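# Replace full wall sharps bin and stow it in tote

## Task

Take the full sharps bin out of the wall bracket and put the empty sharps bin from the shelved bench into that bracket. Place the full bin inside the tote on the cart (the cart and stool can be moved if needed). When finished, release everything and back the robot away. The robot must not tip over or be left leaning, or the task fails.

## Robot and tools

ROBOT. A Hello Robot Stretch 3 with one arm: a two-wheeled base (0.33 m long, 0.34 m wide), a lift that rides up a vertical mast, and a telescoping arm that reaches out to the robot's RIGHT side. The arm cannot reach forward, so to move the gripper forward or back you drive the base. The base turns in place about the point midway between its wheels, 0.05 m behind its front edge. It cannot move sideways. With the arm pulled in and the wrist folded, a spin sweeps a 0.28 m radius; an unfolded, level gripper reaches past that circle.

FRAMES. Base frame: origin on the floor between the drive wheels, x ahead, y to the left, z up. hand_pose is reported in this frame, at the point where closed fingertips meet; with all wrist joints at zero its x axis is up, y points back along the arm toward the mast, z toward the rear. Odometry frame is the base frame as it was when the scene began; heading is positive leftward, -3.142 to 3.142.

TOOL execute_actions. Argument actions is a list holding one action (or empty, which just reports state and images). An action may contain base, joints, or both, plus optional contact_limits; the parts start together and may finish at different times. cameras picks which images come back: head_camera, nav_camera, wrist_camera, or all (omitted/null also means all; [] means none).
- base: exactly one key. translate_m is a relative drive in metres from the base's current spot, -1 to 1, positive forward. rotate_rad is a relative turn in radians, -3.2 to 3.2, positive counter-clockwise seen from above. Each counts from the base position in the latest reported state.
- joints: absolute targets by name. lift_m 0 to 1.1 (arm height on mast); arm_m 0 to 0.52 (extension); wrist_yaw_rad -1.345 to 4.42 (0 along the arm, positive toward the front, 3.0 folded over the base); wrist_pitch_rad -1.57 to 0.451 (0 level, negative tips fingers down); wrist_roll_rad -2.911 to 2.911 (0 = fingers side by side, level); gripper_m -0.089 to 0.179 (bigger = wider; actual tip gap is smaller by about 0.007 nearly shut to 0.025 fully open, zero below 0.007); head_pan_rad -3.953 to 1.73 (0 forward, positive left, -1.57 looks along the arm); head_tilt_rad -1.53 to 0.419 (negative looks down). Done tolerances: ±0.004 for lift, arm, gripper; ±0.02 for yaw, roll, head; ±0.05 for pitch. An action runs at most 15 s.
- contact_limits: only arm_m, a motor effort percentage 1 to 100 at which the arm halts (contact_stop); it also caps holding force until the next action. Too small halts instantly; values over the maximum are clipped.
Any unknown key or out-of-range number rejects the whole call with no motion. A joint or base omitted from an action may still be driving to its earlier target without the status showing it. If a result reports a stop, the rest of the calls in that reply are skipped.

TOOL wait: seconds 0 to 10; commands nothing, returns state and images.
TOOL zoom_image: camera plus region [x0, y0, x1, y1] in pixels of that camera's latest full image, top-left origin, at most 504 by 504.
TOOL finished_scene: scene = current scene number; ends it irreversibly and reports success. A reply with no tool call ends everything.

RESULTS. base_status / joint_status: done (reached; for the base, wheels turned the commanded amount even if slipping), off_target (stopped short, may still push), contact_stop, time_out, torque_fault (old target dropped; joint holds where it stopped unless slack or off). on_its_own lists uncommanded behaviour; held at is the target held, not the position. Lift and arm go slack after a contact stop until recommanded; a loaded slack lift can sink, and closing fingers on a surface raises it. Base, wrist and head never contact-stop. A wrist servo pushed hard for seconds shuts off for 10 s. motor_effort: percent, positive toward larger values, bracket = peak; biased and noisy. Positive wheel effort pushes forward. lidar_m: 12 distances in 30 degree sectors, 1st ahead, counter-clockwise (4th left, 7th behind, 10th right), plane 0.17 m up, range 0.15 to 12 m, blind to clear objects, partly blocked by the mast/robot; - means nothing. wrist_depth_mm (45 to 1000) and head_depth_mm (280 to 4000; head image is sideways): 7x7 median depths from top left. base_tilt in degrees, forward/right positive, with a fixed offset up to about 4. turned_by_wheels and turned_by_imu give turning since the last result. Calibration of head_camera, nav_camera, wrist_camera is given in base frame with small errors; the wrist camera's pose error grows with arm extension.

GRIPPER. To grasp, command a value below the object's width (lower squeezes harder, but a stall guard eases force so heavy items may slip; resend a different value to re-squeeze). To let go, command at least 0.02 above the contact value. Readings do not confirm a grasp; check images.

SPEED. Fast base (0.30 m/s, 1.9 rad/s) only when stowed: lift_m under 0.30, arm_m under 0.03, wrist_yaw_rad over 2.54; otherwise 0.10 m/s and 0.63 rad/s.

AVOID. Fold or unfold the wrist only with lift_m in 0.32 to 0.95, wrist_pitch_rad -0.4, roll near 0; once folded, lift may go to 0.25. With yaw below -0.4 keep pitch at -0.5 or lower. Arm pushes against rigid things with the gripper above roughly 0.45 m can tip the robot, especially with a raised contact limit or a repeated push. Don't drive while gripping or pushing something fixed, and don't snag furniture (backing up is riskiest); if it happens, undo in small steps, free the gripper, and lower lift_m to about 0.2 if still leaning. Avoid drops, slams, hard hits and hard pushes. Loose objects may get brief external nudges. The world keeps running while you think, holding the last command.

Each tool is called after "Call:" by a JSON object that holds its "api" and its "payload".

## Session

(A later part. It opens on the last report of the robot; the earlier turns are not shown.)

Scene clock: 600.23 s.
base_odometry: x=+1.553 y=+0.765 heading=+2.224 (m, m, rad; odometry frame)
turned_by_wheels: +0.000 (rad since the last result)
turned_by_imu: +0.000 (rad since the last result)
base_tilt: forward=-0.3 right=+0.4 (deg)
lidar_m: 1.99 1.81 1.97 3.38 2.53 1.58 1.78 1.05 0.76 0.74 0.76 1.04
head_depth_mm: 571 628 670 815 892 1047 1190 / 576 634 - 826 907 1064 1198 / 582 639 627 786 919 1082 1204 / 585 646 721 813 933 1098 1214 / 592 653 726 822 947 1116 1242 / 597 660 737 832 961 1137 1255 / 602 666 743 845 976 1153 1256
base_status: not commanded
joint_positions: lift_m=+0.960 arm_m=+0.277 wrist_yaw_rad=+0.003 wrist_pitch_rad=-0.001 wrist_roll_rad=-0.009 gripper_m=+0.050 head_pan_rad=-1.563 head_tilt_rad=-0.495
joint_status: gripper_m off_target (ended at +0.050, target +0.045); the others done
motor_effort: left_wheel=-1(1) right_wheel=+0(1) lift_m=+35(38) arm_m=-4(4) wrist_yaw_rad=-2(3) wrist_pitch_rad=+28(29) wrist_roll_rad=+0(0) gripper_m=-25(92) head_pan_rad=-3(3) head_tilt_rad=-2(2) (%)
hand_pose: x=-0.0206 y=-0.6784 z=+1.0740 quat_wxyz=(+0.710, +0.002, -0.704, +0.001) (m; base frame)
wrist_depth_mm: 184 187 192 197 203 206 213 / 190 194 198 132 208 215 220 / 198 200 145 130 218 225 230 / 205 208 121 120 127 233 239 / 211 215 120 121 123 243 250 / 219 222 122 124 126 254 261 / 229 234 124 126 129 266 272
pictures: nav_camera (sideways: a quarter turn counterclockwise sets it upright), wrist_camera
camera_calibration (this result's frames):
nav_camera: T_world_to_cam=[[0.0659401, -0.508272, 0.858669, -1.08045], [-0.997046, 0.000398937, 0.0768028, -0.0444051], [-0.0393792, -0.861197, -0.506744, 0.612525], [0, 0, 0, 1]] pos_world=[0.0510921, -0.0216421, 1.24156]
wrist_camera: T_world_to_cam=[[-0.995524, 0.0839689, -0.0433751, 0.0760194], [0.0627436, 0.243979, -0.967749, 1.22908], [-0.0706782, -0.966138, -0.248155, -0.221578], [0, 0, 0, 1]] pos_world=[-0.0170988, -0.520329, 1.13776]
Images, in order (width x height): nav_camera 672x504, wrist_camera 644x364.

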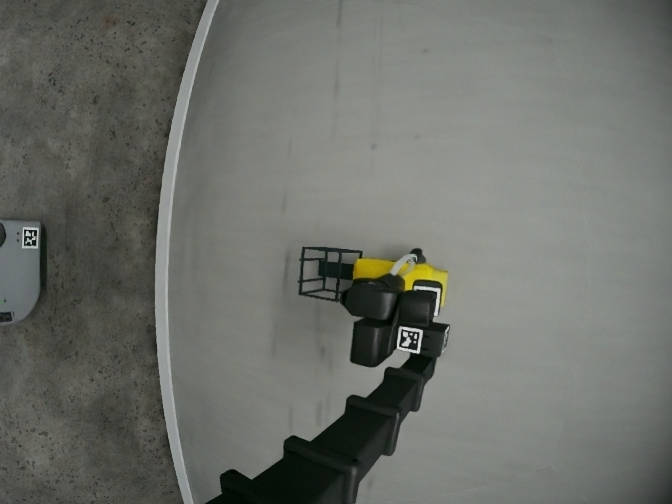

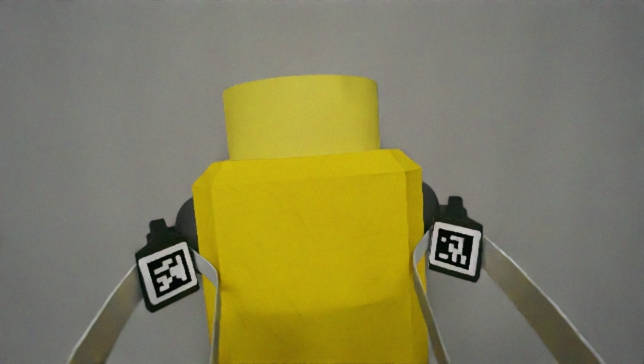

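Call:
{"api": "execute_actions", "payload": {"actions": [{"joints": {"gripper_m": 0.048, "lift_m": 0.99}}], "cameras": []}}

Call:
{"api": "execute_actions", "payload": {"actions": [{"joints": {"arm_m": 0.0, "head_tilt_rad": -0.6}}], "cameras": ["wrist_camera", "nav_camera"]}}

Scene clock: 611.87 s.
base_odometry: x=+1.553 y=+0.765 heading=+2.224 (m, m, rad; odometry frame)
turned_by_wheels: +0.000 (rad since the last result)
turned_by_imu: +0.000 (rad since the last result)
base_tilt: forward=-0.3 right=+0.4 (deg)
lidar_m: 1.99 1.82 1.97 3.38 2.53 1.58 1.78 1.05 0.77 0.74 0.76 1.04
head_depth_mm: 571 621 - 798 897 1048 1189 / 576 622 - 808 909 1063 1196 / 580 628 630 787 921 1080 1202 / 586 645 721 814 934 1097 1226 / 592 653 727 824 948 1116 1239 / 598 659 736 833 963 1138 1253 / 602 668 743 845 974 1150 1259
base_status: not commanded
joint_positions: lift_m=+0.990 arm_m=+0.277 wrist_yaw_rad=+0.003 wrist_pitch_rad=-0.001 wrist_roll_rad=-0.009 gripper_m=+0.053 head_pan_rad=-1.563 head_tilt_rad=-0.495
joint_status: gripper_m off_target (ended at +0.053, target +0.048); the others done
motor_effort: left_wheel=-1(0) right_wheel=+1(0) lift_m=+35(35) arm_m=-3(3) wrist_yaw_rad=-3(2) wrist_pitch_rad=+28(29) wrist_roll_rad=+0(0) gripper_m=-18(80) head_pan_rad=-4(4) head_tilt_rad=-1(2) (%)
hand_pose: x=-0.0206 y=-0.6784 z=+1.1039 quat_wxyz=(+0.710, +0.002, -0.704, +0.001) (m; base frame)
wrist_depth_mm: 184 188 193 196 201 207 211 / 190 194 197 132 209 215 221 / 198 200 145 129 216 223 230 / 204 207 121 120 127 232 239 / 211 215 119 122 123 241 252 / 218 221 122 124 127 252 260 / 227 237 124 126 130 265 271
pictures: none
No camera images: the call's "cameras" was empty. Leave "cameras" out to get every camera's image.

Scene clock: 615.13 s.
base_odometry: x=+1.553 y=+0.765 heading=+2.224 (m, m, rad; odometry frame)
turned_by_wheels: +0.000 (rad since the last result)
turned_by_imu: +0.000 (rad since the last result)
base_tilt: forward=-0.3 right=+0.3 (deg)
lidar_m: 1.99 1.81 1.98 3.41 2.54 1.58 1.78 1.05 0.77 0.74 0.76 1.04
head_depth_mm: 575 643 702 839 - - 1116 / 579 629 340 - - - 1109 / 584 643 346 - - 1262 1153 / 589 660 734 872 1036 1279 1180 / 594 666 760 885 1050 1303 1193 / 599 672 768 894 1065 1303 1195 / 604 679 776 902 1084 1319 1203
base_status: not commanded
joint_positions: lift_m=+0.990 arm_m=+0.000 wrist_yaw_rad=+0.002 wrist_pitch_rad=-0.001 wrist_roll_rad=-0.009 gripper_m=+0.062 head_pan_rad=-1.563 head_tilt_rad=-0.593
joint_status: all done
on_its_own: gripper_m is held at +0.061, not at your +0.048, by its stall guard, which is not easing now
motor_effort: left_wheel=-1(1) right_wheel=+0(0) lift_m=+35(35) arm_m=-4(8) wrist_yaw_rad=-1(2) wrist_pitch_rad=+29(28) wrist_roll_rad=+0(0) gripper_m=-20(24) head_pan_rad=-3(3) head_tilt_rad=-3(13) (%)
hand_pose: x=-0.0210 y=-0.4015 z=+1.1039 quat_wxyz=(+0.710, +0.001, -0.704, +0.000) (m; base frame)
wrist_depth_mm: 424 428 445 456 455 483 484 / 437 446 446 131 470 494 507 / 450 461 145 129 494 520 516 / 466 468 121 121 126 526 550 / 485 484 119 122 124 546 579 / 491 511 122 124 127 574 598 / 517 534 124 125 129 602 624
pictures: nav_camera (sideways: a quarter turn counterclockwise sets it upright), wrist_camera
camera_calibration (this result's frames):
nav_camera: T_world_to_cam=[[0.0665646, -0.589575, 0.804966, -1.01044], [-0.996988, -0.00712407, 0.0772255, -0.0449461], [-0.0397956, -0.807682, -0.588274, 0.718601], [0, 0, 0, 1]] pos_world=[0.0510458, -0.0156483, 1.23957]
wrist_camera: T_world_to_cam=[[-0.995377, 0.0857069, -0.043344, 0.0542838], [0.0631653, 0.244215, -0.967662, 1.19048], [-0.07235, -0.965926, -0.2485, 0.0538447], [0, 0, 0, 1]] pos_world=[-0.0172687, -0.243376, 1.16772]
Images, in order (width x height): nav_camera 672x504, wrist_camera 644x364.

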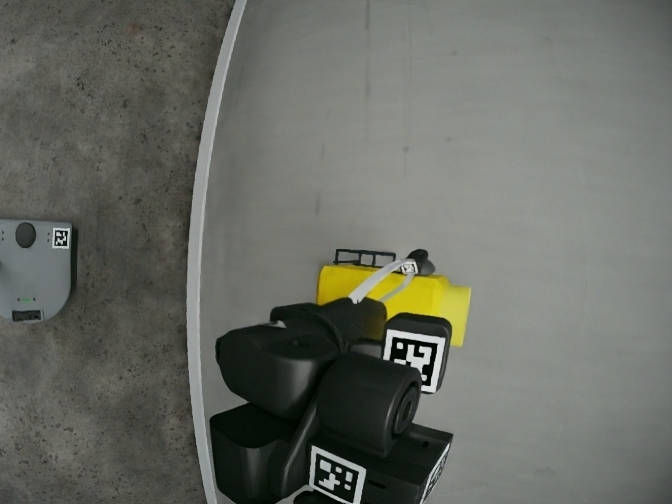

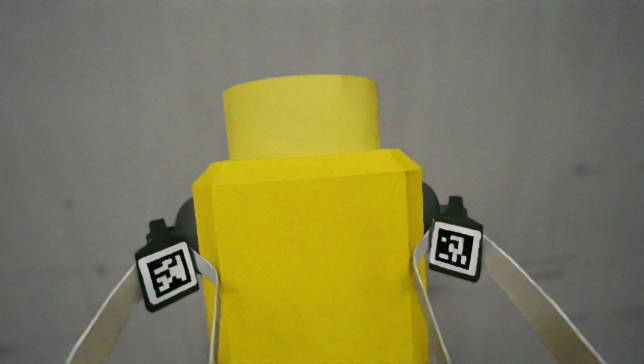

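Call:
{"api": "execute_actions", "payload": {"actions": [{"base": {"rotate_rad": -0.864}, "joints": {"head_pan_rad": -2.4, "head_tilt_rad": -0.6}}], "cameras": ["wrist_camera"]}}

Call:
{"api": "execute_actions", "payload": {"actions": [{"base": {"translate_m": -0.8}}], "cameras": ["wrist_camera", "nav_camera"]}}

Scene clock: 648.33 s.
base_odometry: x=+1.553 y=+0.765 heading=+1.361 (m, m, rad; odometry frame)
turned_by_wheels: -0.864 (rad since the last result)
turned_by_imu: -0.858 (rad since the last result)
base_tilt: forward=-0.3 right=+0.3 (deg)
lidar_m: 0.82 1.30 1.99 1.81 2.46 3.30 1.68 1.58 1.74 0.90 0.74 0.74
head_depth_mm: 1516 1695 1913 2096 - - 1105 / 1502 1666 1919 2126 - - 1144 / 1498 1673 1877 - - - 1176 / 1486 1656 1847 - - - 1157 / 1472 1663 1850 - - - - / 1470 1640 1876 - - - 1147 / 1465 1647 1852 - - - -
base_status: done
joint_positions: lift_m=+0.990 arm_m=+0.000 wrist_yaw_rad=+0.001 wrist_pitch_rad=-0.001 wrist_roll_rad=-0.009 gripper_m=+0.062 head_pan_rad=-2.393 head_tilt_rad=-0.593
joint_status: all done
on_its_own: gripper_m is held at +0.061, not at your +0.048, by its stall guard, which is not easing now
motor_effort: left_wheel=+3(10) right_wheel=-2(6) lift_m=+35(35) arm_m=-4(5) wrist_yaw_rad=-1(1) wrist_pitch_rad=+28(28) wrist_roll_rad=+0(0) gripper_m=-20(19) head_pan_rad=-3(49) head_tilt_rad=-3(3) (%)
hand_pose: x=-0.0211 y=-0.4014 z=+1.1039 quat_wxyz=(+0.710, +0.001, -0.704, +0.000) (m; base frame)
wrist_depth_mm: 451 541 695 957 - - - / 467 544 668 133 - - - / 474 562 145 129 - - - / 473 572 121 120 126 - - / 487 553 119 122 124 - - / 483 555 121 123 127 - - / 485 622 125 126 129 - -
pictures: wrist_camera
camera_calibration (this result's frames):
wrist_camera: T_world_to_cam=[[-0.995354, 0.0859795, -0.0433426, 0.0543217], [0.0632308, 0.244198, -0.967662, 1.19048], [-0.072615, -0.965906, -0.2485, 0.0538477], [0, 0, 0, 1]] pos_world=[-0.0172954, -0.243371, 1.16772]
Images, in order (width x height): wrist_camera 644x364.

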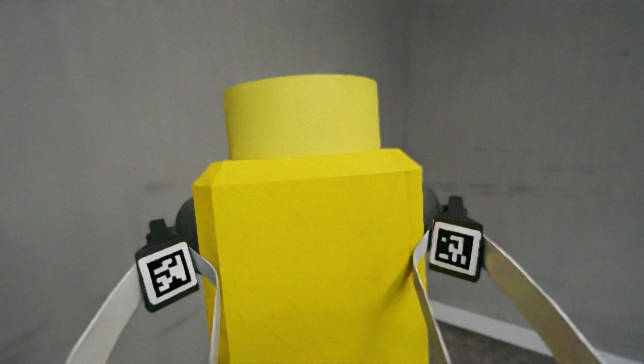

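Scene clock: 657.27 s.
base_odometry: x=+1.387 y=-0.018 heading=+1.361 (m, m, rad; odometry frame)
turned_by_wheels: +0.000 (rad since the last result)
turned_by_imu: +0.004 (rad since the last result)
base_tilt: forward=-0.3 right=+0.3 (deg)
lidar_m: 1.50 2.39 1.99 2.12 2.82 2.64 1.04 0.87 1.26 1.41 1.35 1.35
head_depth_mm: 1057 1188 1236 1041 - - 1107 / 1048 1181 1264 1042 - - 1148 / 1048 1173 1304 - - - 1177 / 1042 1166 1303 - - - 1153 / 1039 1158 1299 - - - - / 1034 1151 1310 - - - 1148 / 1029 1155 1305 - - - -
base_status: done
joint_positions: lift_m=+0.990 arm_m=+0.000 wrist_yaw_rad=+0.001 wrist_pitch_rad=-0.001 wrist_roll_rad=-0.009 gripper_m=+0.062 head_pan_rad=-2.393 head_tilt_rad=-0.593
joint_status: not commanded
on_its_own: gripper_m is held at +0.061, not at your +0.048, by its stall guard, which is not easing now
motor_effort: left_wheel=+3(5) right_wheel=-2(6) lift_m=+35(35) arm_m=-4(4) wrist_yaw_rad=+0(1) wrist_pitch_rad=+28(29) wrist_roll_rad=+0(0) gripper_m=-19(20) head_pan_rad=-3(3) head_tilt_rad=-3(3) (%)
hand_pose: x=-0.0211 y=-0.4014 z=+1.1039 quat_wxyz=(+0.710, +0.001, -0.704, +0.000) (m; base frame)
wrist_depth_mm: 926 - - - - 870 763 / 885 - - 132 - 895 756 / 918 - 145 129 - 911 821 / 929 - 121 121 126 918 830 / 952 - 119 121 123 938 846 / 993 - 122 123 127 - 855 / 979 - 124 126 130 - 895
pictures: nav_camera (sideways: a quarter turn counterclockwise sets it upright), wrist_camera
camera_calibration (this result's frames):
nav_camera: T_world_to_cam=[[-0.390229, -0.447122, 0.804862, -1.00752], [-0.678139, 0.730865, 0.0772256, -0.0468911], [-0.622775, -0.515673, -0.588416, 0.722342], [0, 0, 0, 1]] pos_world=[0.0248953, -0.0437194, 1.23957]
wrist_camera: T_world_to_cam=[[-0.995354, 0.0859791, -0.0433426, 0.0543216], [0.0632306, 0.244198, -0.967662, 1.19048], [-0.0726145, -0.965906, -0.248499, 0.0538476], [0, 0, 0, 1]] pos_world=[-0.0172954, -0.243371, 1.16772]
Images, in order (width x height): nav_camera 672x504, wrist_camera 644x364.

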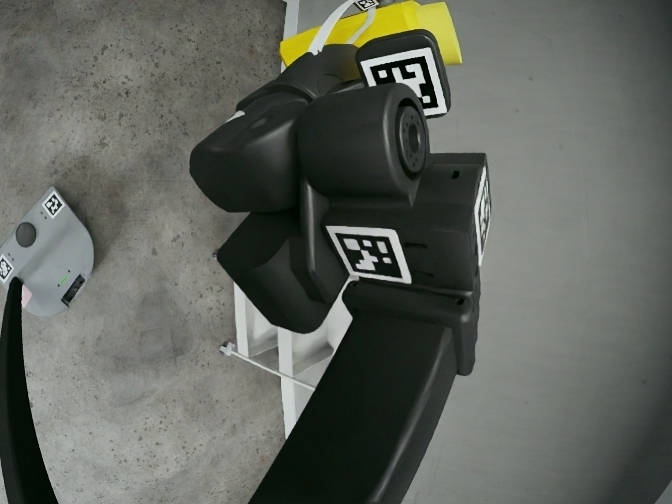

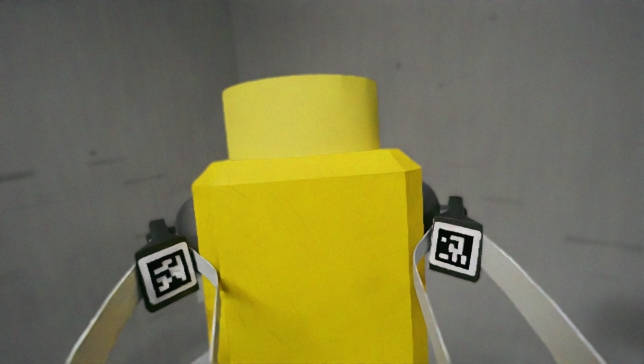

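Call:
{"api": "execute_actions", "payload": {"actions": [{"base": {"translate_m": -0.557}}], "cameras": []}}

Call:
{"api": "execute_actions", "payload": {"actions": [{"base": {"rotate_rad": -0.705}, "joints": {"head_pan_rad": -1.2, "head_tilt_rad": -0.9}}]}}

Scene clock: 673.73 s.
base_odometry: x=+1.271 y=-0.563 heading=+1.361 (m, m, rad; odometry frame)
turned_by_wheels: +0.000 (rad since the last result)
turned_by_imu: +0.003 (rad since the last result)
base_tilt: forward=-0.3 right=+0.3 (deg)
lidar_m: 1.96 2.88 2.27 2.52 2.25 2.05 1.10 0.49 0.49 0.55 1.59 1.78
head_depth_mm: 739 829 944 1072 - - 1105 / 736 825 938 1046 - - 1103 / 734 822 918 - - - 1121 / 730 817 910 - - - 1127 / 730 816 910 - - - - / 726 813 923 - - - 1152 / 724 807 919 - - - -
base_status: done
joint_positions: lift_m=+0.990 arm_m=+0.000 wrist_yaw_rad=+0.001 wrist_pitch_rad=-0.001 wrist_roll_rad=-0.009 gripper_m=+0.062 head_pan_rad=-2.393 head_tilt_rad=-0.593
joint_status: not commanded
on_its_own: gripper_m is held at +0.061, not at your +0.048, by its stall guard, which is not easing now
motor_effort: left_wheel=+3(4) right_wheel=-2(7) lift_m=+34(35) arm_m=-4(5) wrist_yaw_rad=+0(1) wrist_pitch_rad=+28(28) wrist_roll_rad=+0(0) gripper_m=-20(19) head_pan_rad=-4(3) head_tilt_rad=-3(3) (%)
hand_pose: x=-0.0211 y=-0.4014 z=+1.1039 quat_wxyz=(+0.710, +0.001, -0.704, +0.000) (m; base frame)
wrist_depth_mm: - - 952 774 655 564 500 / - - 956 132 662 586 511 / - - 145 129 715 614 529 / - - 121 121 126 622 549 / - - 120 121 124 622 565 / - - 121 123 127 675 582 / - - 124 126 129 603 573
pictures: none
No camera images: the call's "cameras" was empty. Leave "cameras" out to get every camera's image.

Scene clock: 675.83 s.
base_odometry: x=+1.271 y=-0.563 heading=+0.656 (m, m, rad; odometry frame)
turned_by_wheels: -0.705 (rad since the last result)
turned_by_imu: -0.700 (rad since the last result)
base_tilt: forward=-0.3 right=+0.3 (deg)
lidar_m: 1.77 1.84 2.52 2.28 2.37 2.70 2.25 1.28 0.51 0.49 0.51 1.28
head_depth_mm: 763 883 829 733 980 1170 1081 / 800 908 857 784 1169 1202 1110 / 836 977 842 1022 1257 1214 1122 / 873 1044 1266 1529 1366 1223 1095 / 919 1108 1388 1608 1388 1233 1106 / 970 1182 1500 1619 1417 1244 1113 / 1029 1260 1639 1652 1429 1256 1124
base_status: done
joint_positions: lift_m=+0.990 arm_m=+0.000 wrist_yaw_rad=+0.001 wrist_pitch_rad=-0.001 wrist_roll_rad=-0.009 gripper_m=+0.062 head_pan_rad=-1.207 head_tilt_rad=-0.889
joint_status: all done
on_its_own: gripper_m is held at +0.061, not at your +0.048, by its stall guard, which is not easing now
motor_effort: left_wheel=+3(9) right_wheel=-2(7) lift_m=+35(35) arm_m=-5(5) wrist_yaw_rad=-1(0) wrist_pitch_rad=+28(28) wrist_roll_rad=+0(0) gripper_m=-20(21) head_pan_rad=+5(50) head_tilt_rad=-4(23) (%)
hand_pose: x=-0.0211 y=-0.4015 z=+1.1039 quat_wxyz=(+0.710, +0.001, -0.704, +0.000) (m; base frame)
wrist_depth_mm: 566 577 590 592 610 629 650 / 580 596 611 132 633 670 684 / 596 616 144 130 673 671 692 / 617 633 121 120 127 727 742 / 631 655 120 122 124 736 762 / 661 680 122 123 127 778 810 / 692 730 124 125 130 814 834
pictures: head_camera (sideways: a quarter turn clockwise sets it upright), nav_camera (sideways: a quarter turn counterclockwise sets it upright), wrist_camera
camera_calibration (this result's frames):
head_camera: T_world_to_cam=[[-0.288549, 0.782668, -0.551517, 0.745831], [0.919676, 0.386791, 0.0677363, -0.0897103], [0.266337, -0.487672, -0.831409, 1.03671], [0, 0, 0, 1]] pos_world=[0.0216003, -0.0434673, 1.27934]
nav_camera: T_world_to_cam=[[0.342288, -0.724965, 0.597716, -0.742031], [-0.923977, -0.375216, 0.0740275, -0.0411986], [0.170605, -0.577614, -0.798283, 0.990457], [0, 0, 0, 1]] pos_world=[0.0469445, 0.0186971, 1.23724]
wrist_camera: T_world_to_cam=[[-0.995348, 0.0860516, -0.0433411, 0.0543308], [0.063247, 0.244193, -0.967662, 1.19048], [-0.0726853, -0.965901, -0.2485, 0.0538466], [0, 0, 0, 1]] pos_world=[-0.0173025, -0.243372, 1.16772]
Images, in order (width x height): head_camera 896x504, nav_camera 672x504, wrist_camera 644x364.

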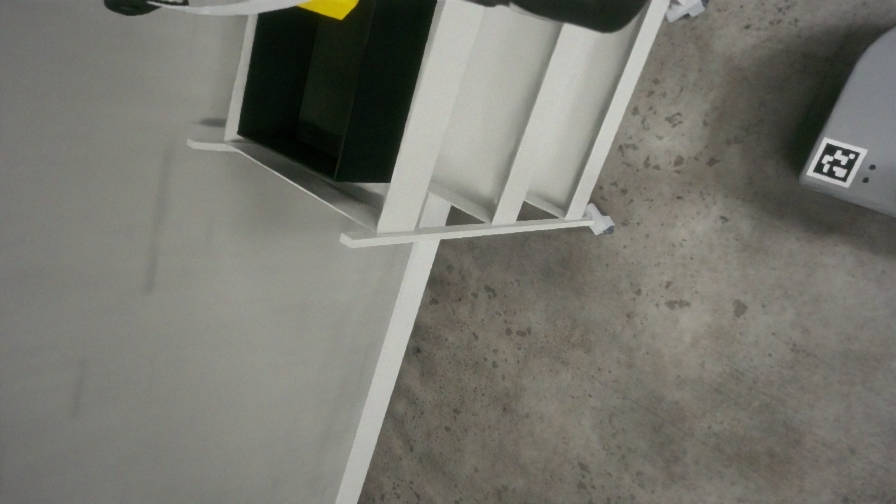

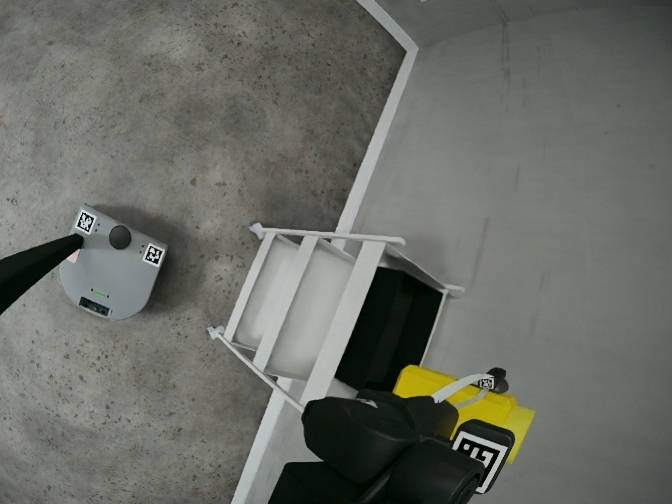

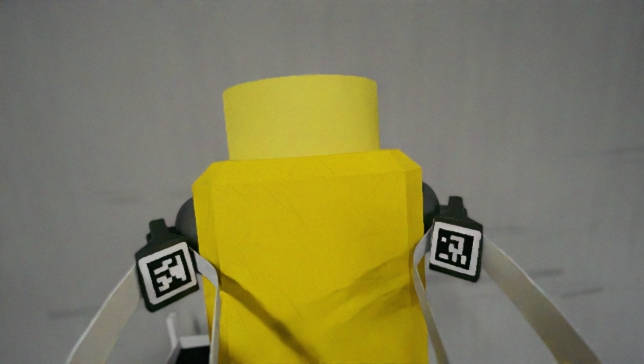

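Call:
{"api": "zoom_image", "payload": {"camera": "head_camera", "region": [160, 0, 520, 260]}}

Call:
{"api": "zoom_image", "payload": {"camera": "nav_camera", "region": [280, 220, 560, 440]}}

Region (160, 0, 520, 260) of head_camera's 896x504 image, scaled by 1.400, with more detail than that image has.

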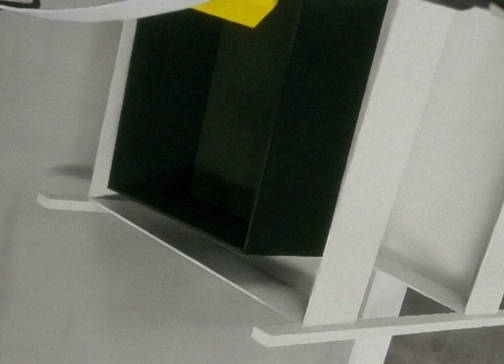

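Region (280, 220, 560, 440) of nav_camera's 672x504 image, scaled by 1.800, with more detail than that image has; it fills the top 396 rows of this view, and the rest is white.

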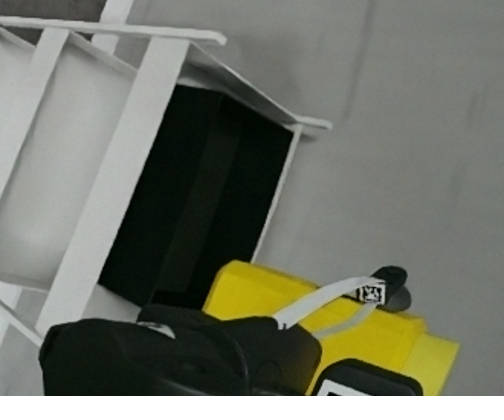

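Call:
{"api": "execute_actions", "payload": {"actions": [{"joints": {"arm_m": 0.21, "lift_m": 0.86, "head_pan_rad": -1.0, "head_tilt_rad": -0.85}}]}}

Scene clock: 718.67 s.
base_odometry: x=+1.271 y=-0.563 heading=+0.656 (m, m, rad; odometry frame)
turned_by_wheels: +0.000 (rad since the last result)
turned_by_imu: +0.000 (rad since the last result)
base_tilt: forward=-0.3 right=+0.4 (deg)
lidar_m: 1.78 1.85 2.51 2.28 2.36 2.70 2.25 1.28 0.51 0.49 0.51 1.28
head_depth_mm: 794 902 857 729 984 1148 1080 / 847 984 1120 828 1149 1215 1098 / 911 1065 1274 1522 1371 1228 1107 / 981 1166 1427 1610 1403 1235 1103 / 1061 1280 1611 1657 1420 1247 1106 / 1160 1426 1849 1670 1437 1263 1116 / 1275 1614 1965 1696 1452 1270 1131
base_status: not commanded
joint_positions: lift_m=+0.860 arm_m=+0.210 wrist_yaw_rad=+0.001 wrist_pitch_rad=-0.001 wrist_roll_rad=-0.009 gripper_m=+0.062 head_pan_rad=-1.007 head_tilt_rad=-0.853
joint_status: all done
on_its_own: gripper_m is held at +0.061, not at your +0.048, by its stall guard, which is not easing now
motor_effort: left_wheel=+3(3) right_wheel=-2(2) lift_m=+20(32) arm_m=+3(3) wrist_yaw_rad=-1(1) wrist_pitch_rad=+29(29) wrist_roll_rad=+0(0) gripper_m=-20(20) head_pan_rad=+5(26) head_tilt_rad=+1(6) (%)
hand_pose: x=-0.0211 y=-0.6109 z=+0.9745 quat_wxyz=(+0.710, +0.001, -0.704, +0.000) (m; base frame)
wrist_depth_mm: 384 390 398 415 421 431 439 / 393 402 413 133 433 450 455 / 410 418 145 130 450 459 475 / 423 437 121 121 127 484 497 / 440 445 119 122 124 509 522 / 459 453 122 123 126 518 543 / 475 485 124 126 129 551 558
pictures: head_camera (sideways: a quarter turn clockwise sets it upright), nav_camera (sideways: a quarter turn counterclockwise sets it upright), wrist_camera
camera_calibration (this result's frames):
head_camera: T_world_to_cam=[[-0.427579, 0.692608, -0.580922, 0.784989], [0.823151, 0.563919, 0.0664678, -0.0874732], [0.373629, -0.449767, -0.811241, 1.00983], [0, 0, 0, 1]] pos_world=[0.0303456, -0.0401728, 1.28105]
nav_camera: T_world_to_cam=[[0.467906, -0.624, 0.62585, -0.779453], [-0.832365, -0.549162, 0.0747652, -0.0427213], [0.29704, -0.555919, -0.776351, 0.96117], [0, 0, 0, 1]] pos_world=[0.0436456, 0.0244931, 1.23722]
wrist_camera: T_world_to_cam=[[-0.995347, 0.0860722, -0.0433041, 0.0667241], [0.0632471, 0.244604, -0.967558, 1.11657], [-0.0726875, -0.965795, -0.24891, -0.180179], [0, 0, 0, 1]] pos_world=[-0.0173027, -0.452876, 1.03838]
Images, in order (width x height): head_camera 896x504, nav_camera 672x504, wrist_camera 644x364.

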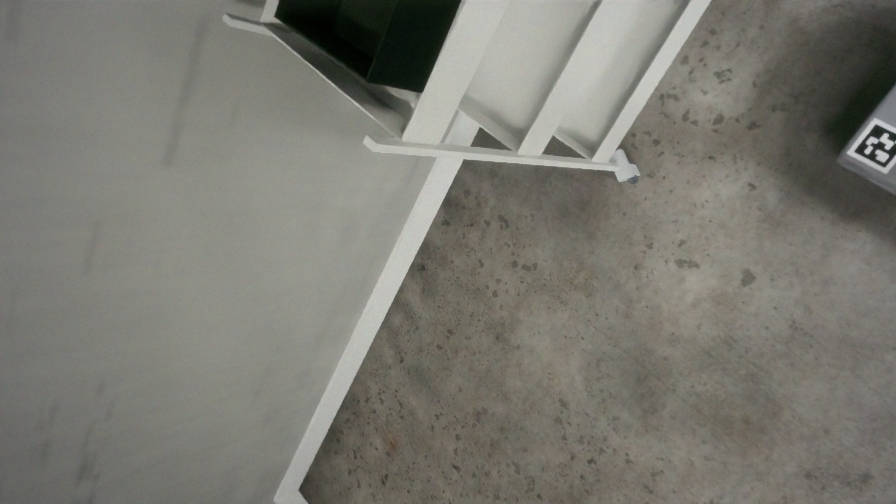

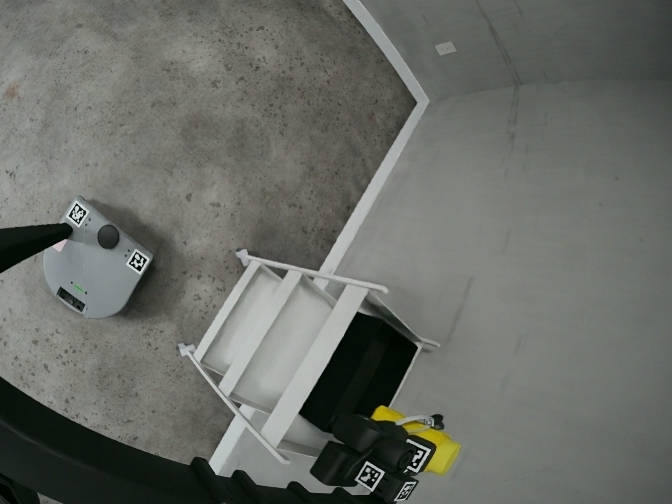

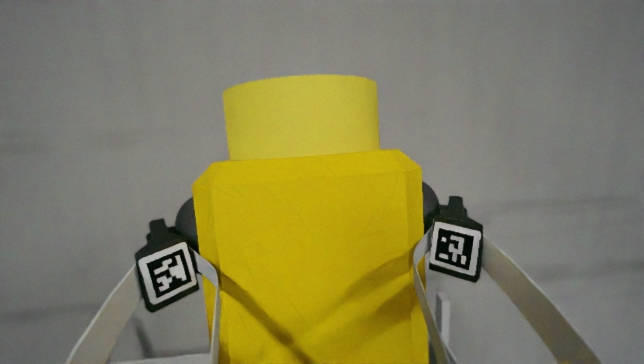

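Call:
{"api": "execute_actions", "payload": {"actions": [{"joints": {"head_pan_rad": -1.45, "head_tilt_rad": -0.75}}], "cameras": ["head_camera", "nav_camera"]}}

Scene clock: 726.73 s.
base_odometry: x=+1.271 y=-0.563 heading=+0.656 (m, m, rad; odometry frame)
turned_by_wheels: +0.000 (rad since the last result)
turned_by_imu: +0.000 (rad since the last result)
base_tilt: forward=-0.3 right=+0.3 (deg)
lidar_m: 1.78 1.84 2.51 2.28 2.36 2.70 2.25 1.28 0.51 0.49 0.51 1.28
head_depth_mm: 724 780 - - 940 1149 1099 / 737 701 - 783 964 1181 1107 / 754 863 944 790 1000 1204 1113 / 766 888 960 808 1032 1224 1125 / 783 907 1075 853 1474 1272 1129 / 802 932 1105 1379 1519 1301 1137 / 817 956 1141 1436 1533 1304 1147
base_status: not commanded
joint_positions: lift_m=+0.860 arm_m=+0.210 wrist_yaw_rad=+0.001 wrist_pitch_rad=-0.001 wrist_roll_rad=-0.009 gripper_m=+0.062 head_pan_rad=-1.443 head_tilt_rad=-0.755
joint_status: all done
on_its_own: gripper_m is held at +0.061, not at your +0.048, by its stall guard, which is not easing now
motor_effort: left_wheel=+3(3) right_wheel=-2(2) lift_m=+20(20) arm_m=+3(3) wrist_yaw_rad=+0(1) wrist_pitch_rad=+28(28) wrist_roll_rad=+0(0) gripper_m=-20(20) head_pan_rad=-4(37) head_tilt_rad=+3(12) (%)
hand_pose: x=-0.0211 y=-0.6109 z=+0.9745 quat_wxyz=(+0.710, +0.001, -0.704, +0.000) (m; base frame)
wrist_depth_mm: 382 392 397 412 419 430 447 / 393 403 415 132 435 445 460 / 410 424 144 130 453 463 470 / 427 436 121 121 126 490 494 / 436 445 119 121 124 505 513 / 460 466 122 123 127 524 543 / 468 491 124 126 130 545 565
pictures: head_camera (sideways: a quarter turn clockwise sets it upright), nav_camera (sideways: a quarter turn counterclockwise sets it upright)
camera_calibration (this result's frames):
head_camera: T_world_to_cam=[[-0.0874667, 0.747796, -0.658142, 0.883525], [0.983447, 0.170065, 0.0625325, -0.083336], [0.158689, -0.641778, -0.750292, 0.931895], [0, 0, 0, 1]] pos_world=[0.0113543, -0.0484536, 1.28589]
nav_camera: T_world_to_cam=[[0.152443, -0.698415, 0.699269, -0.873197], [-0.987333, -0.139107, 0.0763052, -0.0437906], [0.0439807, -0.702044, -0.710774, 0.877435], [0, 0, 0, 1]] pos_world=[0.0512871, 0.0000519786, 1.2376]
Images, in order (width x height): head_camera 896x504, nav_camera 672x504.

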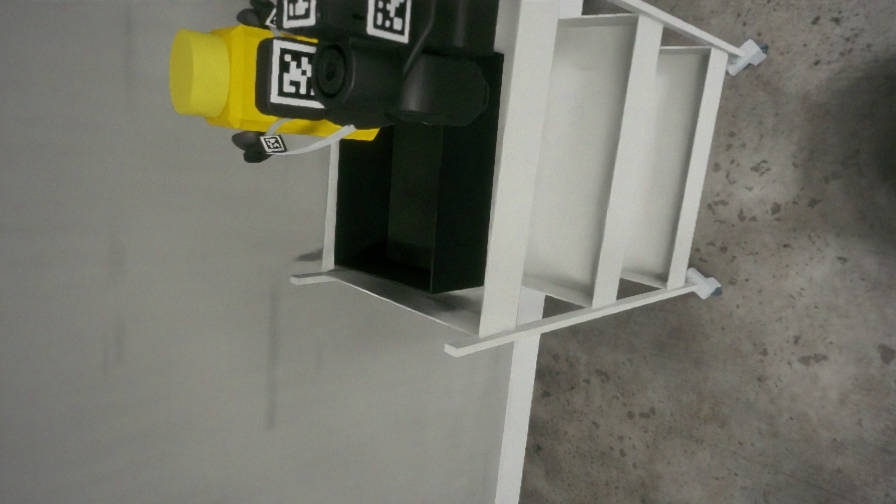

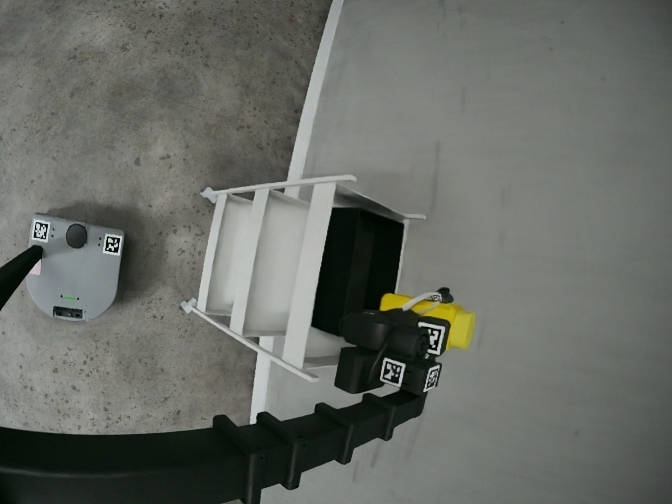

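Call:
{"api": "execute_actions", "payload": {"actions": [{"joints": {"lift_m": 0.74}}], "cameras": ["head_camera", "wrist_camera"]}}

Scene clock: 754.23 s.
base_odometry: x=+1.271 y=-0.563 heading=+0.656 (m, m, rad; odometry frame)
turned_by_wheels: +0.000 (rad since the last result)
turned_by_imu: +0.000 (rad since the last result)
base_tilt: forward=-0.3 right=+0.4 (deg)
lidar_m: 1.78 1.84 2.52 2.28 2.36 2.70 2.24 1.28 0.51 0.49 0.51 1.28
head_depth_mm: 722 828 902 861 942 1145 1097 / 738 846 637 - 971 1179 1115 / 752 866 952 788 996 1203 1121 / 766 886 976 809 1031 1222 1122 / 783 908 1073 851 1472 1272 1131 / 801 931 1106 1383 1521 1303 1137 / 816 953 1144 1436 1534 1311 1146
base_status: not commanded
joint_positions: lift_m=+0.741 arm_m=+0.210 wrist_yaw_rad=+0.001 wrist_pitch_rad=+0.085 wrist_roll_rad=-0.009 gripper_m=+0.062 head_pan_rad=-1.443 head_tilt_rad=-0.754
joint_status: all done
on_its_own: gripper_m is held at +0.061, not at your +0.048, by its stall guard, which is not easing now
motor_effort: left_wheel=+3(3) right_wheel=-2(2) lift_m=+13(21) arm_m=+1(3) wrist_yaw_rad=+0(1) wrist_pitch_rad=-12(29) wrist_roll_rad=+0(0) gripper_m=-20(19) head_pan_rad=-3(4) head_tilt_rad=+3(2) (%)
hand_pose: x=-0.0211 y=-0.6122 z=+0.8771 quat_wxyz=(+0.710, -0.030, -0.703, +0.030) (m; base frame)
wrist_depth_mm: 395 405 419 425 438 442 456 / 405 413 422 142 445 457 465 / 416 428 156 135 452 467 483 / 420 429 122 123 131 477 489 / 429 438 121 122 124 484 501 / 439 444 121 122 124 500 510 / 443 309 120 122 125 507 524
pictures: head_camera (sideways: a quarter turn clockwise sets it upright), wrist_camera
camera_calibration (this result's frames):
head_camera: T_world_to_cam=[[-0.0873586, 0.747591, -0.658389, 0.883846], [0.983462, 0.16998, 0.0625184, -0.0833177], [0.158651, -0.64204, -0.750077, 0.931615], [0, 0, 0, 1]] pos_world=[0.0113497, -0.0484594, 1.28591]
wrist_camera: T_world_to_cam=[[-0.995343, 0.0819917, -0.0506965, 0.0666047], [0.0633454, 0.159884, -0.985101, 0.986181], [-0.0726646, -0.983725, -0.164333, -0.290805], [0, 0, 0, 1]] pos_world=[-0.0173067, -0.449208, 0.927075]
Images, in order (width x height): head_camera 896x504, wrist_camera 644x364.

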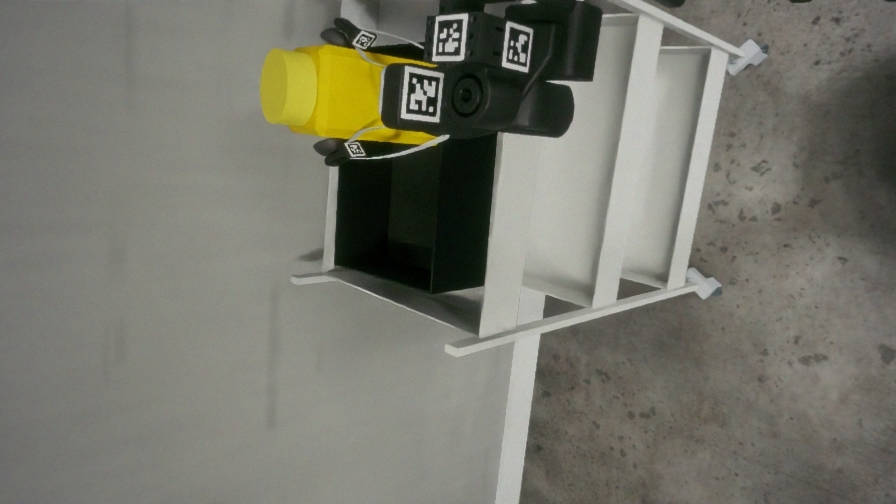

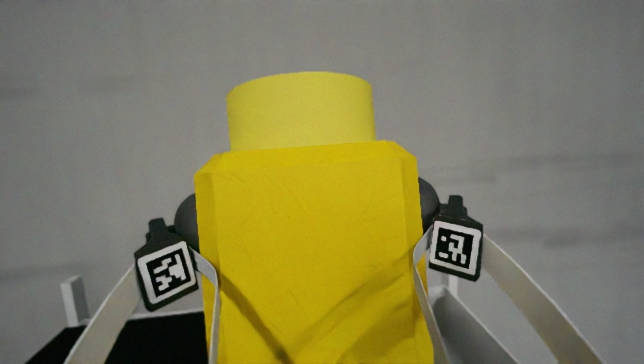

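Call:
{"api": "execute_actions", "payload": {"actions": [{"joints": {"lift_m": 0.8, "gripper_m": 0.05}}], "cameras": []}}

Call:
{"api": "execute_actions", "payload": {"actions": [{"base": {"translate_m": 0.085}}], "cameras": ["head_camera", "wrist_camera"]}}

Scene clock: 875.60 s.
base_odometry: x=+1.271 y=-0.563 heading=+0.656 (m, m, rad; odometry frame)
turned_by_wheels: +0.000 (rad since the last result)
turned_by_imu: +0.000 (rad since the last result)
base_tilt: forward=-0.3 right=+0.4 (deg)
lidar_m: 1.77 1.84 2.52 2.28 2.36 2.70 2.25 1.28 0.51 0.49 0.51 1.28
head_depth_mm: 723 821 896 - 962 1147 1101 / 737 832 602 - 970 1181 1103 / 753 866 943 788 996 1201 1113 / 768 889 963 807 1031 1219 1120 / 784 907 1075 850 1474 1265 1130 / 799 933 1105 1376 1521 1310 1138 / 819 953 1147 1441 1539 1318 1146
base_status: not commanded
joint_positions: lift_m=+0.800 arm_m=+0.210 wrist_yaw_rad=+0.001 wrist_pitch_rad=+0.002 wrist_roll_rad=-0.009 gripper_m=+0.055 head_pan_rad=-1.443 head_tilt_rad=-0.754
joint_status: gripper_m off_target (ended at +0.055, target +0.050); the others done
motor_effort: left_wheel=+3(3) right_wheel=-2(2) lift_m=+35(36) arm_m=+2(0) wrist_yaw_rad=+0(1) wrist_pitch_rad=+27(30) wrist_roll_rad=+0(0) gripper_m=-23(72) head_pan_rad=-3(3) head_tilt_rad=+2(2) (%)
hand_pose: x=-0.0211 y=-0.6111 z=+0.9146 quat_wxyz=(+0.710, +0.000, -0.704, +0.001) (m; base frame)
wrist_depth_mm: 382 388 401 420 423 425 438 / 402 401 417 147 437 445 457 / 412 425 156 135 449 471 480 / 427 429 122 124 131 486 491 / 446 448 122 123 125 494 522 / 452 461 121 122 125 533 534 / 467 330 121 123 125 542 567
pictures: none
No camera images: the call's "cameras" was empty. Leave "cameras" out to get every camera's image.

Scene clock: 877.40 s.
base_odometry: x=+1.338 y=-0.511 heading=+0.656 (m, m, rad; odometry frame)
turned_by_wheels: +0.000 (rad since the last result)
turned_by_imu: +0.000 (rad since the last result)
base_tilt: forward=-0.3 right=+0.4 (deg)
lidar_m: 1.69 1.76 2.39 2.29 2.36 2.60 2.34 1.28 0.51 0.49 0.51 1.28
head_depth_mm: 722 818 842 - 985 1135 1095 / 737 835 602 - 973 1183 1113 / 754 866 952 786 1005 1203 1112 / 768 887 1028 861 1031 1228 1118 / 784 906 1082 1332 1498 1294 1130 / 800 925 1113 1377 1518 1298 1135 / 816 952 1142 1428 1530 1308 1143
base_status: done
joint_positions: lift_m=+0.800 arm_m=+0.210 wrist_yaw_rad=+0.001 wrist_pitch_rad=+0.002 wrist_roll_rad=-0.009 gripper_m=+0.061 head_pan_rad=-1.443 head_tilt_rad=-0.754
joint_status: not commanded
on_its_own: gripper_m is held at +0.060, not at your +0.050, by its stall guard, which is not easing now
motor_effort: left_wheel=+3(8) right_wheel=-2(2) lift_m=+35(34) arm_m=+1(1) wrist_yaw_rad=-1(1) wrist_pitch_rad=+27(27) wrist_roll_rad=+0(0) gripper_m=-20(24) head_pan_rad=-4(4) head_tilt_rad=+2(2) (%)
hand_pose: x=-0.0211 y=-0.6111 z=+0.9146 quat_wxyz=(+0.710, +0.000, -0.704, +0.001) (m; base frame)
wrist_depth_mm: 388 393 397 411 420 428 444 / 402 404 412 148 435 451 452 / 410 415 157 135 445 463 483 / 419 434 122 123 132 480 503 / 438 448 121 123 125 502 515 / 458 465 121 123 125 428 547 / 473 482 121 123 125 370 570
pictures: head_camera (sideways: a quarter turn clockwise sets it upright), wrist_camera
camera_calibration (this result's frames):
head_camera: T_world_to_cam=[[-0.0873288, 0.747594, -0.658389, 0.883846], [0.983469, 0.169941, 0.0625184, -0.0833178], [0.158625, -0.642046, -0.750077, 0.931615], [0, 0, 0, 1]] pos_world=[0.0113478, -0.0484596, 1.28591]
wrist_camera: T_world_to_cam=[[-0.995347, 0.0859396, -0.0435665, 0.0643049], [0.0632503, 0.241693, -0.968289, 1.05752], [-0.0726847, -0.96654, -0.246004, -0.19839], [0, 0, 0, 1]] pos_world=[-0.0173026, -0.452874, 0.977981]
Images, in order (width x height): head_camera 896x504, wrist_camera 644x364.

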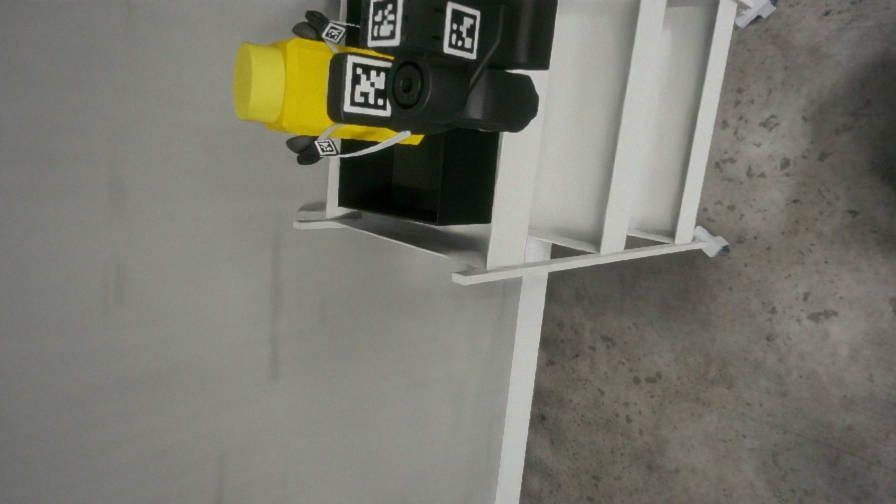

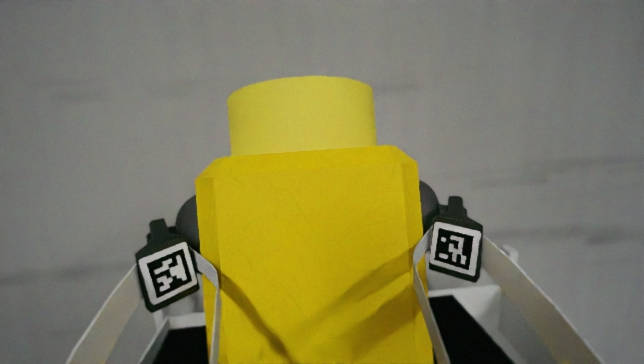

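Call:
{"api": "execute_actions", "payload": {"actions": [{"joints": {"lift_m": 0.72}}], "cameras": ["head_camera", "wrist_camera"]}}

Scene clock: 886.37 s.
base_odometry: x=+1.338 y=-0.511 heading=+0.656 (m, m, rad; odometry frame)
turned_by_wheels: +0.000 (rad since the last result)
turned_by_imu: +0.000 (rad since the last result)
base_tilt: forward=-0.3 right=+0.3 (deg)
lidar_m: 1.68 1.75 2.40 2.28 2.36 2.60 2.34 1.28 0.51 0.49 0.51 1.28
head_depth_mm: 723 824 901 809 941 1126 1100 / 738 846 665 - 969 1180 1108 / 752 866 949 822 1002 1214 1112 / 769 885 1025 841 1029 1230 1121 / 783 905 1076 1331 1509 1291 1130 / 799 927 1114 1384 1515 1296 1137 / 817 957 1143 1428 1534 1311 1148
base_status: not commanded
joint_positions: lift_m=+0.725 arm_m=+0.210 wrist_yaw_rad=+0.001 wrist_pitch_rad=+0.035 wrist_roll_rad=-0.009 gripper_m=+0.061 head_pan_rad=-1.443 head_tilt_rad=-0.754
joint_status: lift_m contact_stop (moved -0.074 of -0.080)
on_its_own: gripper_m is held at +0.060, not at your +0.050, by its stall guard, which is not easing now; lift_m is slack since a contact_stop, until your next command for it (your +0.720 is given up)
motor_effort: left_wheel=+4(3) right_wheel=-3(3) lift_m=+25(32) arm_m=-1(1) wrist_yaw_rad=+0(0) wrist_pitch_rad=+12(35) wrist_roll_rad=+0(0) gripper_m=-20(21) head_pan_rad=-3(3) head_tilt_rad=+2(2) (%)
hand_pose: x=-0.0211 y=-0.6119 z=+0.8487 quat_wxyz=(+0.710, -0.012, -0.704, +0.013) (m; base frame)
wrist_depth_mm: 383 401 405 421 428 438 446 / 405 405 421 426 437 448 467 / 409 418 424 160 448 463 477 / 419 430 136 136 150 476 487 / 441 431 128 127 130 270 502 / 450 229 120 120 123 277 518 / 453 258 114 113 115 263 184
pictures: head_camera (sideways: a quarter turn clockwise sets it upright), wrist_camera
camera_calibration (this result's frames):
head_camera: T_world_to_cam=[[-0.0873029, 0.747474, -0.658529, 0.884029], [0.98347, 0.169939, 0.0625104, -0.0833073], [0.158634, -0.642187, -0.749954, 0.931456], [0, 0, 0, 1]] pos_world=[0.0113475, -0.0484626, 1.28592]
wrist_camera: T_world_to_cam=[[-0.995346, 0.0844298, -0.0464575, 0.0630315], [0.0632813, 0.209062, -0.975853, 0.980392], [-0.0726785, -0.974251, -0.213432, -0.247686], [0, 0, 0, 1]] pos_world=[-0.0173038, -0.451593, 0.906783]
Images, in order (width x height): head_camera 896x504, wrist_camera 644x364.

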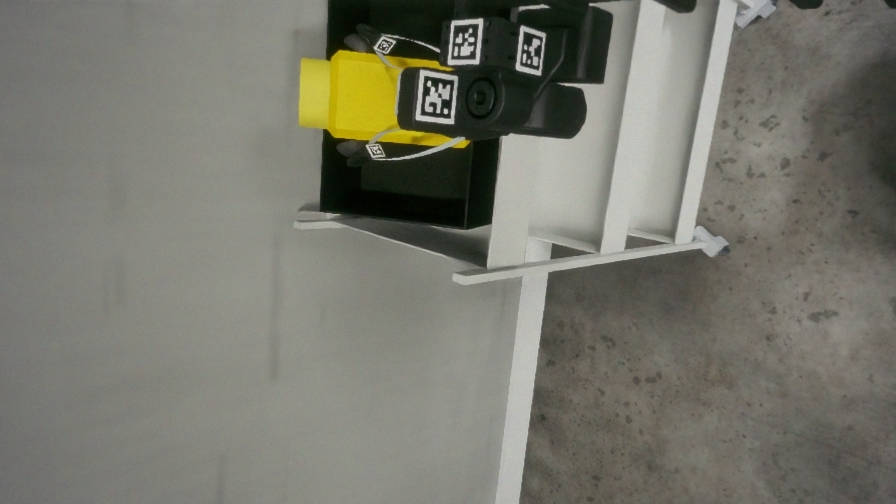

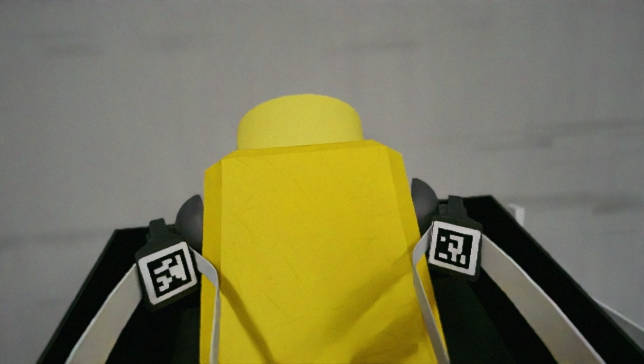

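Call:
{"api": "zoom_image", "payload": {"camera": "head_camera", "region": [280, 0, 640, 290]}}

Region (280, 0, 640, 290) of head_camera's 896x504 image, scaled by 1.400, with more detail than that image has; it fills the top 406 rows of this view, and the rest is white.

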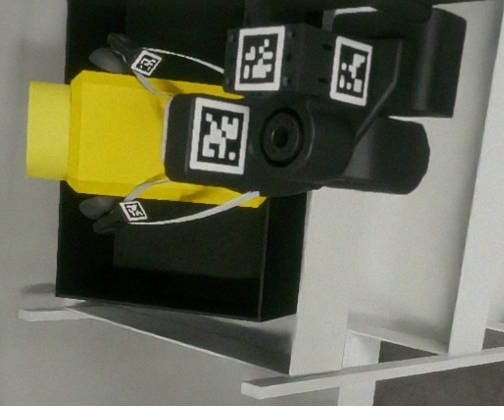

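Call:
{"api": "execute_actions", "payload": {"actions": [{"joints": {"lift_m": 0.82, "gripper_m": 0.05}}], "cameras": ["head_camera", "wrist_camera"]}}

Scene clock: 953.87 s.
base_odometry: x=+1.338 y=-0.511 heading=+0.656 (m, m, rad; odometry frame)
turned_by_wheels: +0.000 (rad since the last result)
turned_by_imu: +0.000 (rad since the last result)
base_tilt: forward=-0.3 right=+0.4 (deg)
lidar_m: 1.69 1.75 2.40 2.28 2.35 2.60 2.34 1.28 0.51 0.49 0.51 1.28
head_depth_mm: 722 816 599 - 959 1137 1099 / 738 825 594 - 973 1179 1108 / 753 867 955 856 1002 1209 1115 / 767 885 1026 860 1029 1230 1125 / 784 905 1076 1330 1513 1294 1127 / 801 928 1111 1376 1517 1304 1137 / 817 953 1146 1433 1533 1309 1143
base_status: not commanded
joint_positions: lift_m=+0.820 arm_m=+0.210 wrist_yaw_rad=+0.001 wrist_pitch_rad=+0.002 wrist_roll_rad=-0.009 gripper_m=+0.057 head_pan_rad=-1.443 head_tilt_rad=-0.754
joint_status: gripper_m off_target (ended at +0.057, target +0.050); the others done
on_its_own: gripper_m is held at +0.056, not at your +0.050, by its stall guard, which is still easing
motor_effort: left_wheel=+4(3) right_wheel=-2(3) lift_m=+35(37) arm_m=+0(0) wrist_yaw_rad=+0(0) wrist_pitch_rad=+27(29) wrist_roll_rad=+0(0) gripper_m=-7(69) head_pan_rad=-4(4) head_tilt_rad=+2(2) (%)
hand_pose: x=-0.0211 y=-0.6112 z=+0.9347 quat_wxyz=(+0.710, +0.000, -0.704, +0.001) (m; base frame)
wrist_depth_mm: 380 392 400 411 417 429 437 / 395 408 415 420 433 446 467 / 407 421 423 150 451 464 470 / 432 438 131 132 141 483 506 / 436 449 126 127 129 504 514 / 456 458 122 123 125 513 539 / 471 476 118 118 120 395 556
pictures: head_camera (sideways: a quarter turn clockwise sets it upright), wrist_camera
camera_calibration (this result's frames):
head_camera: T_world_to_cam=[[-0.0872978, 0.747474, -0.658529, 0.884029], [0.983471, 0.169932, 0.0625104, -0.0833073], [0.15863, -0.642188, -0.749954, 0.931456], [0, 0, 0, 1]] pos_world=[0.0113472, -0.0484626, 1.28592]
wrist_camera: T_world_to_cam=[[-0.995347, 0.0859105, -0.043625, 0.0652308], [0.0632503, 0.241033, -0.968454, 1.07683], [-0.0726852, -0.966707, -0.245346, -0.194267], [0, 0, 0, 1]] pos_world=[-0.0173026, -0.452954, 0.99804]
Images, in order (width x height): head_camera 896x504, wrist_camera 644x364.

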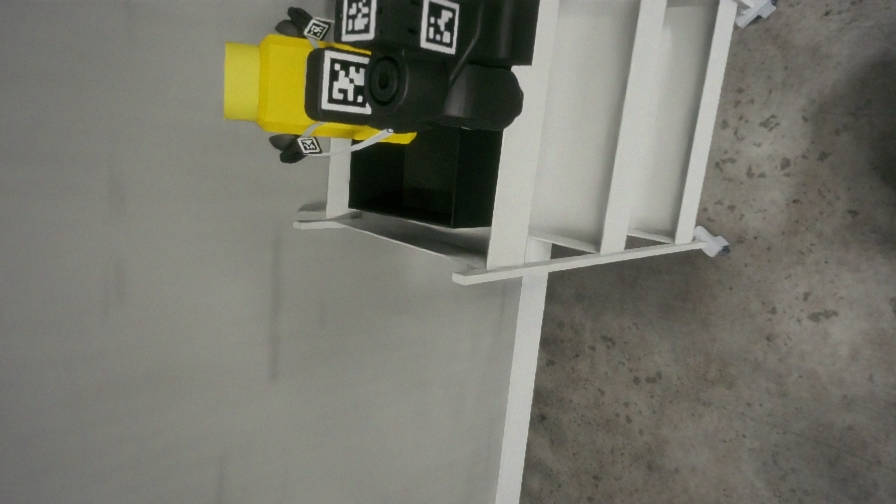

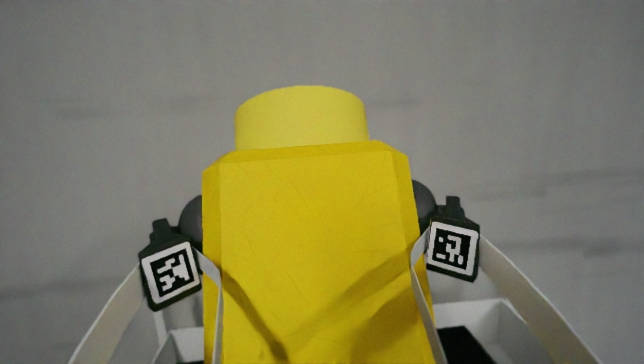

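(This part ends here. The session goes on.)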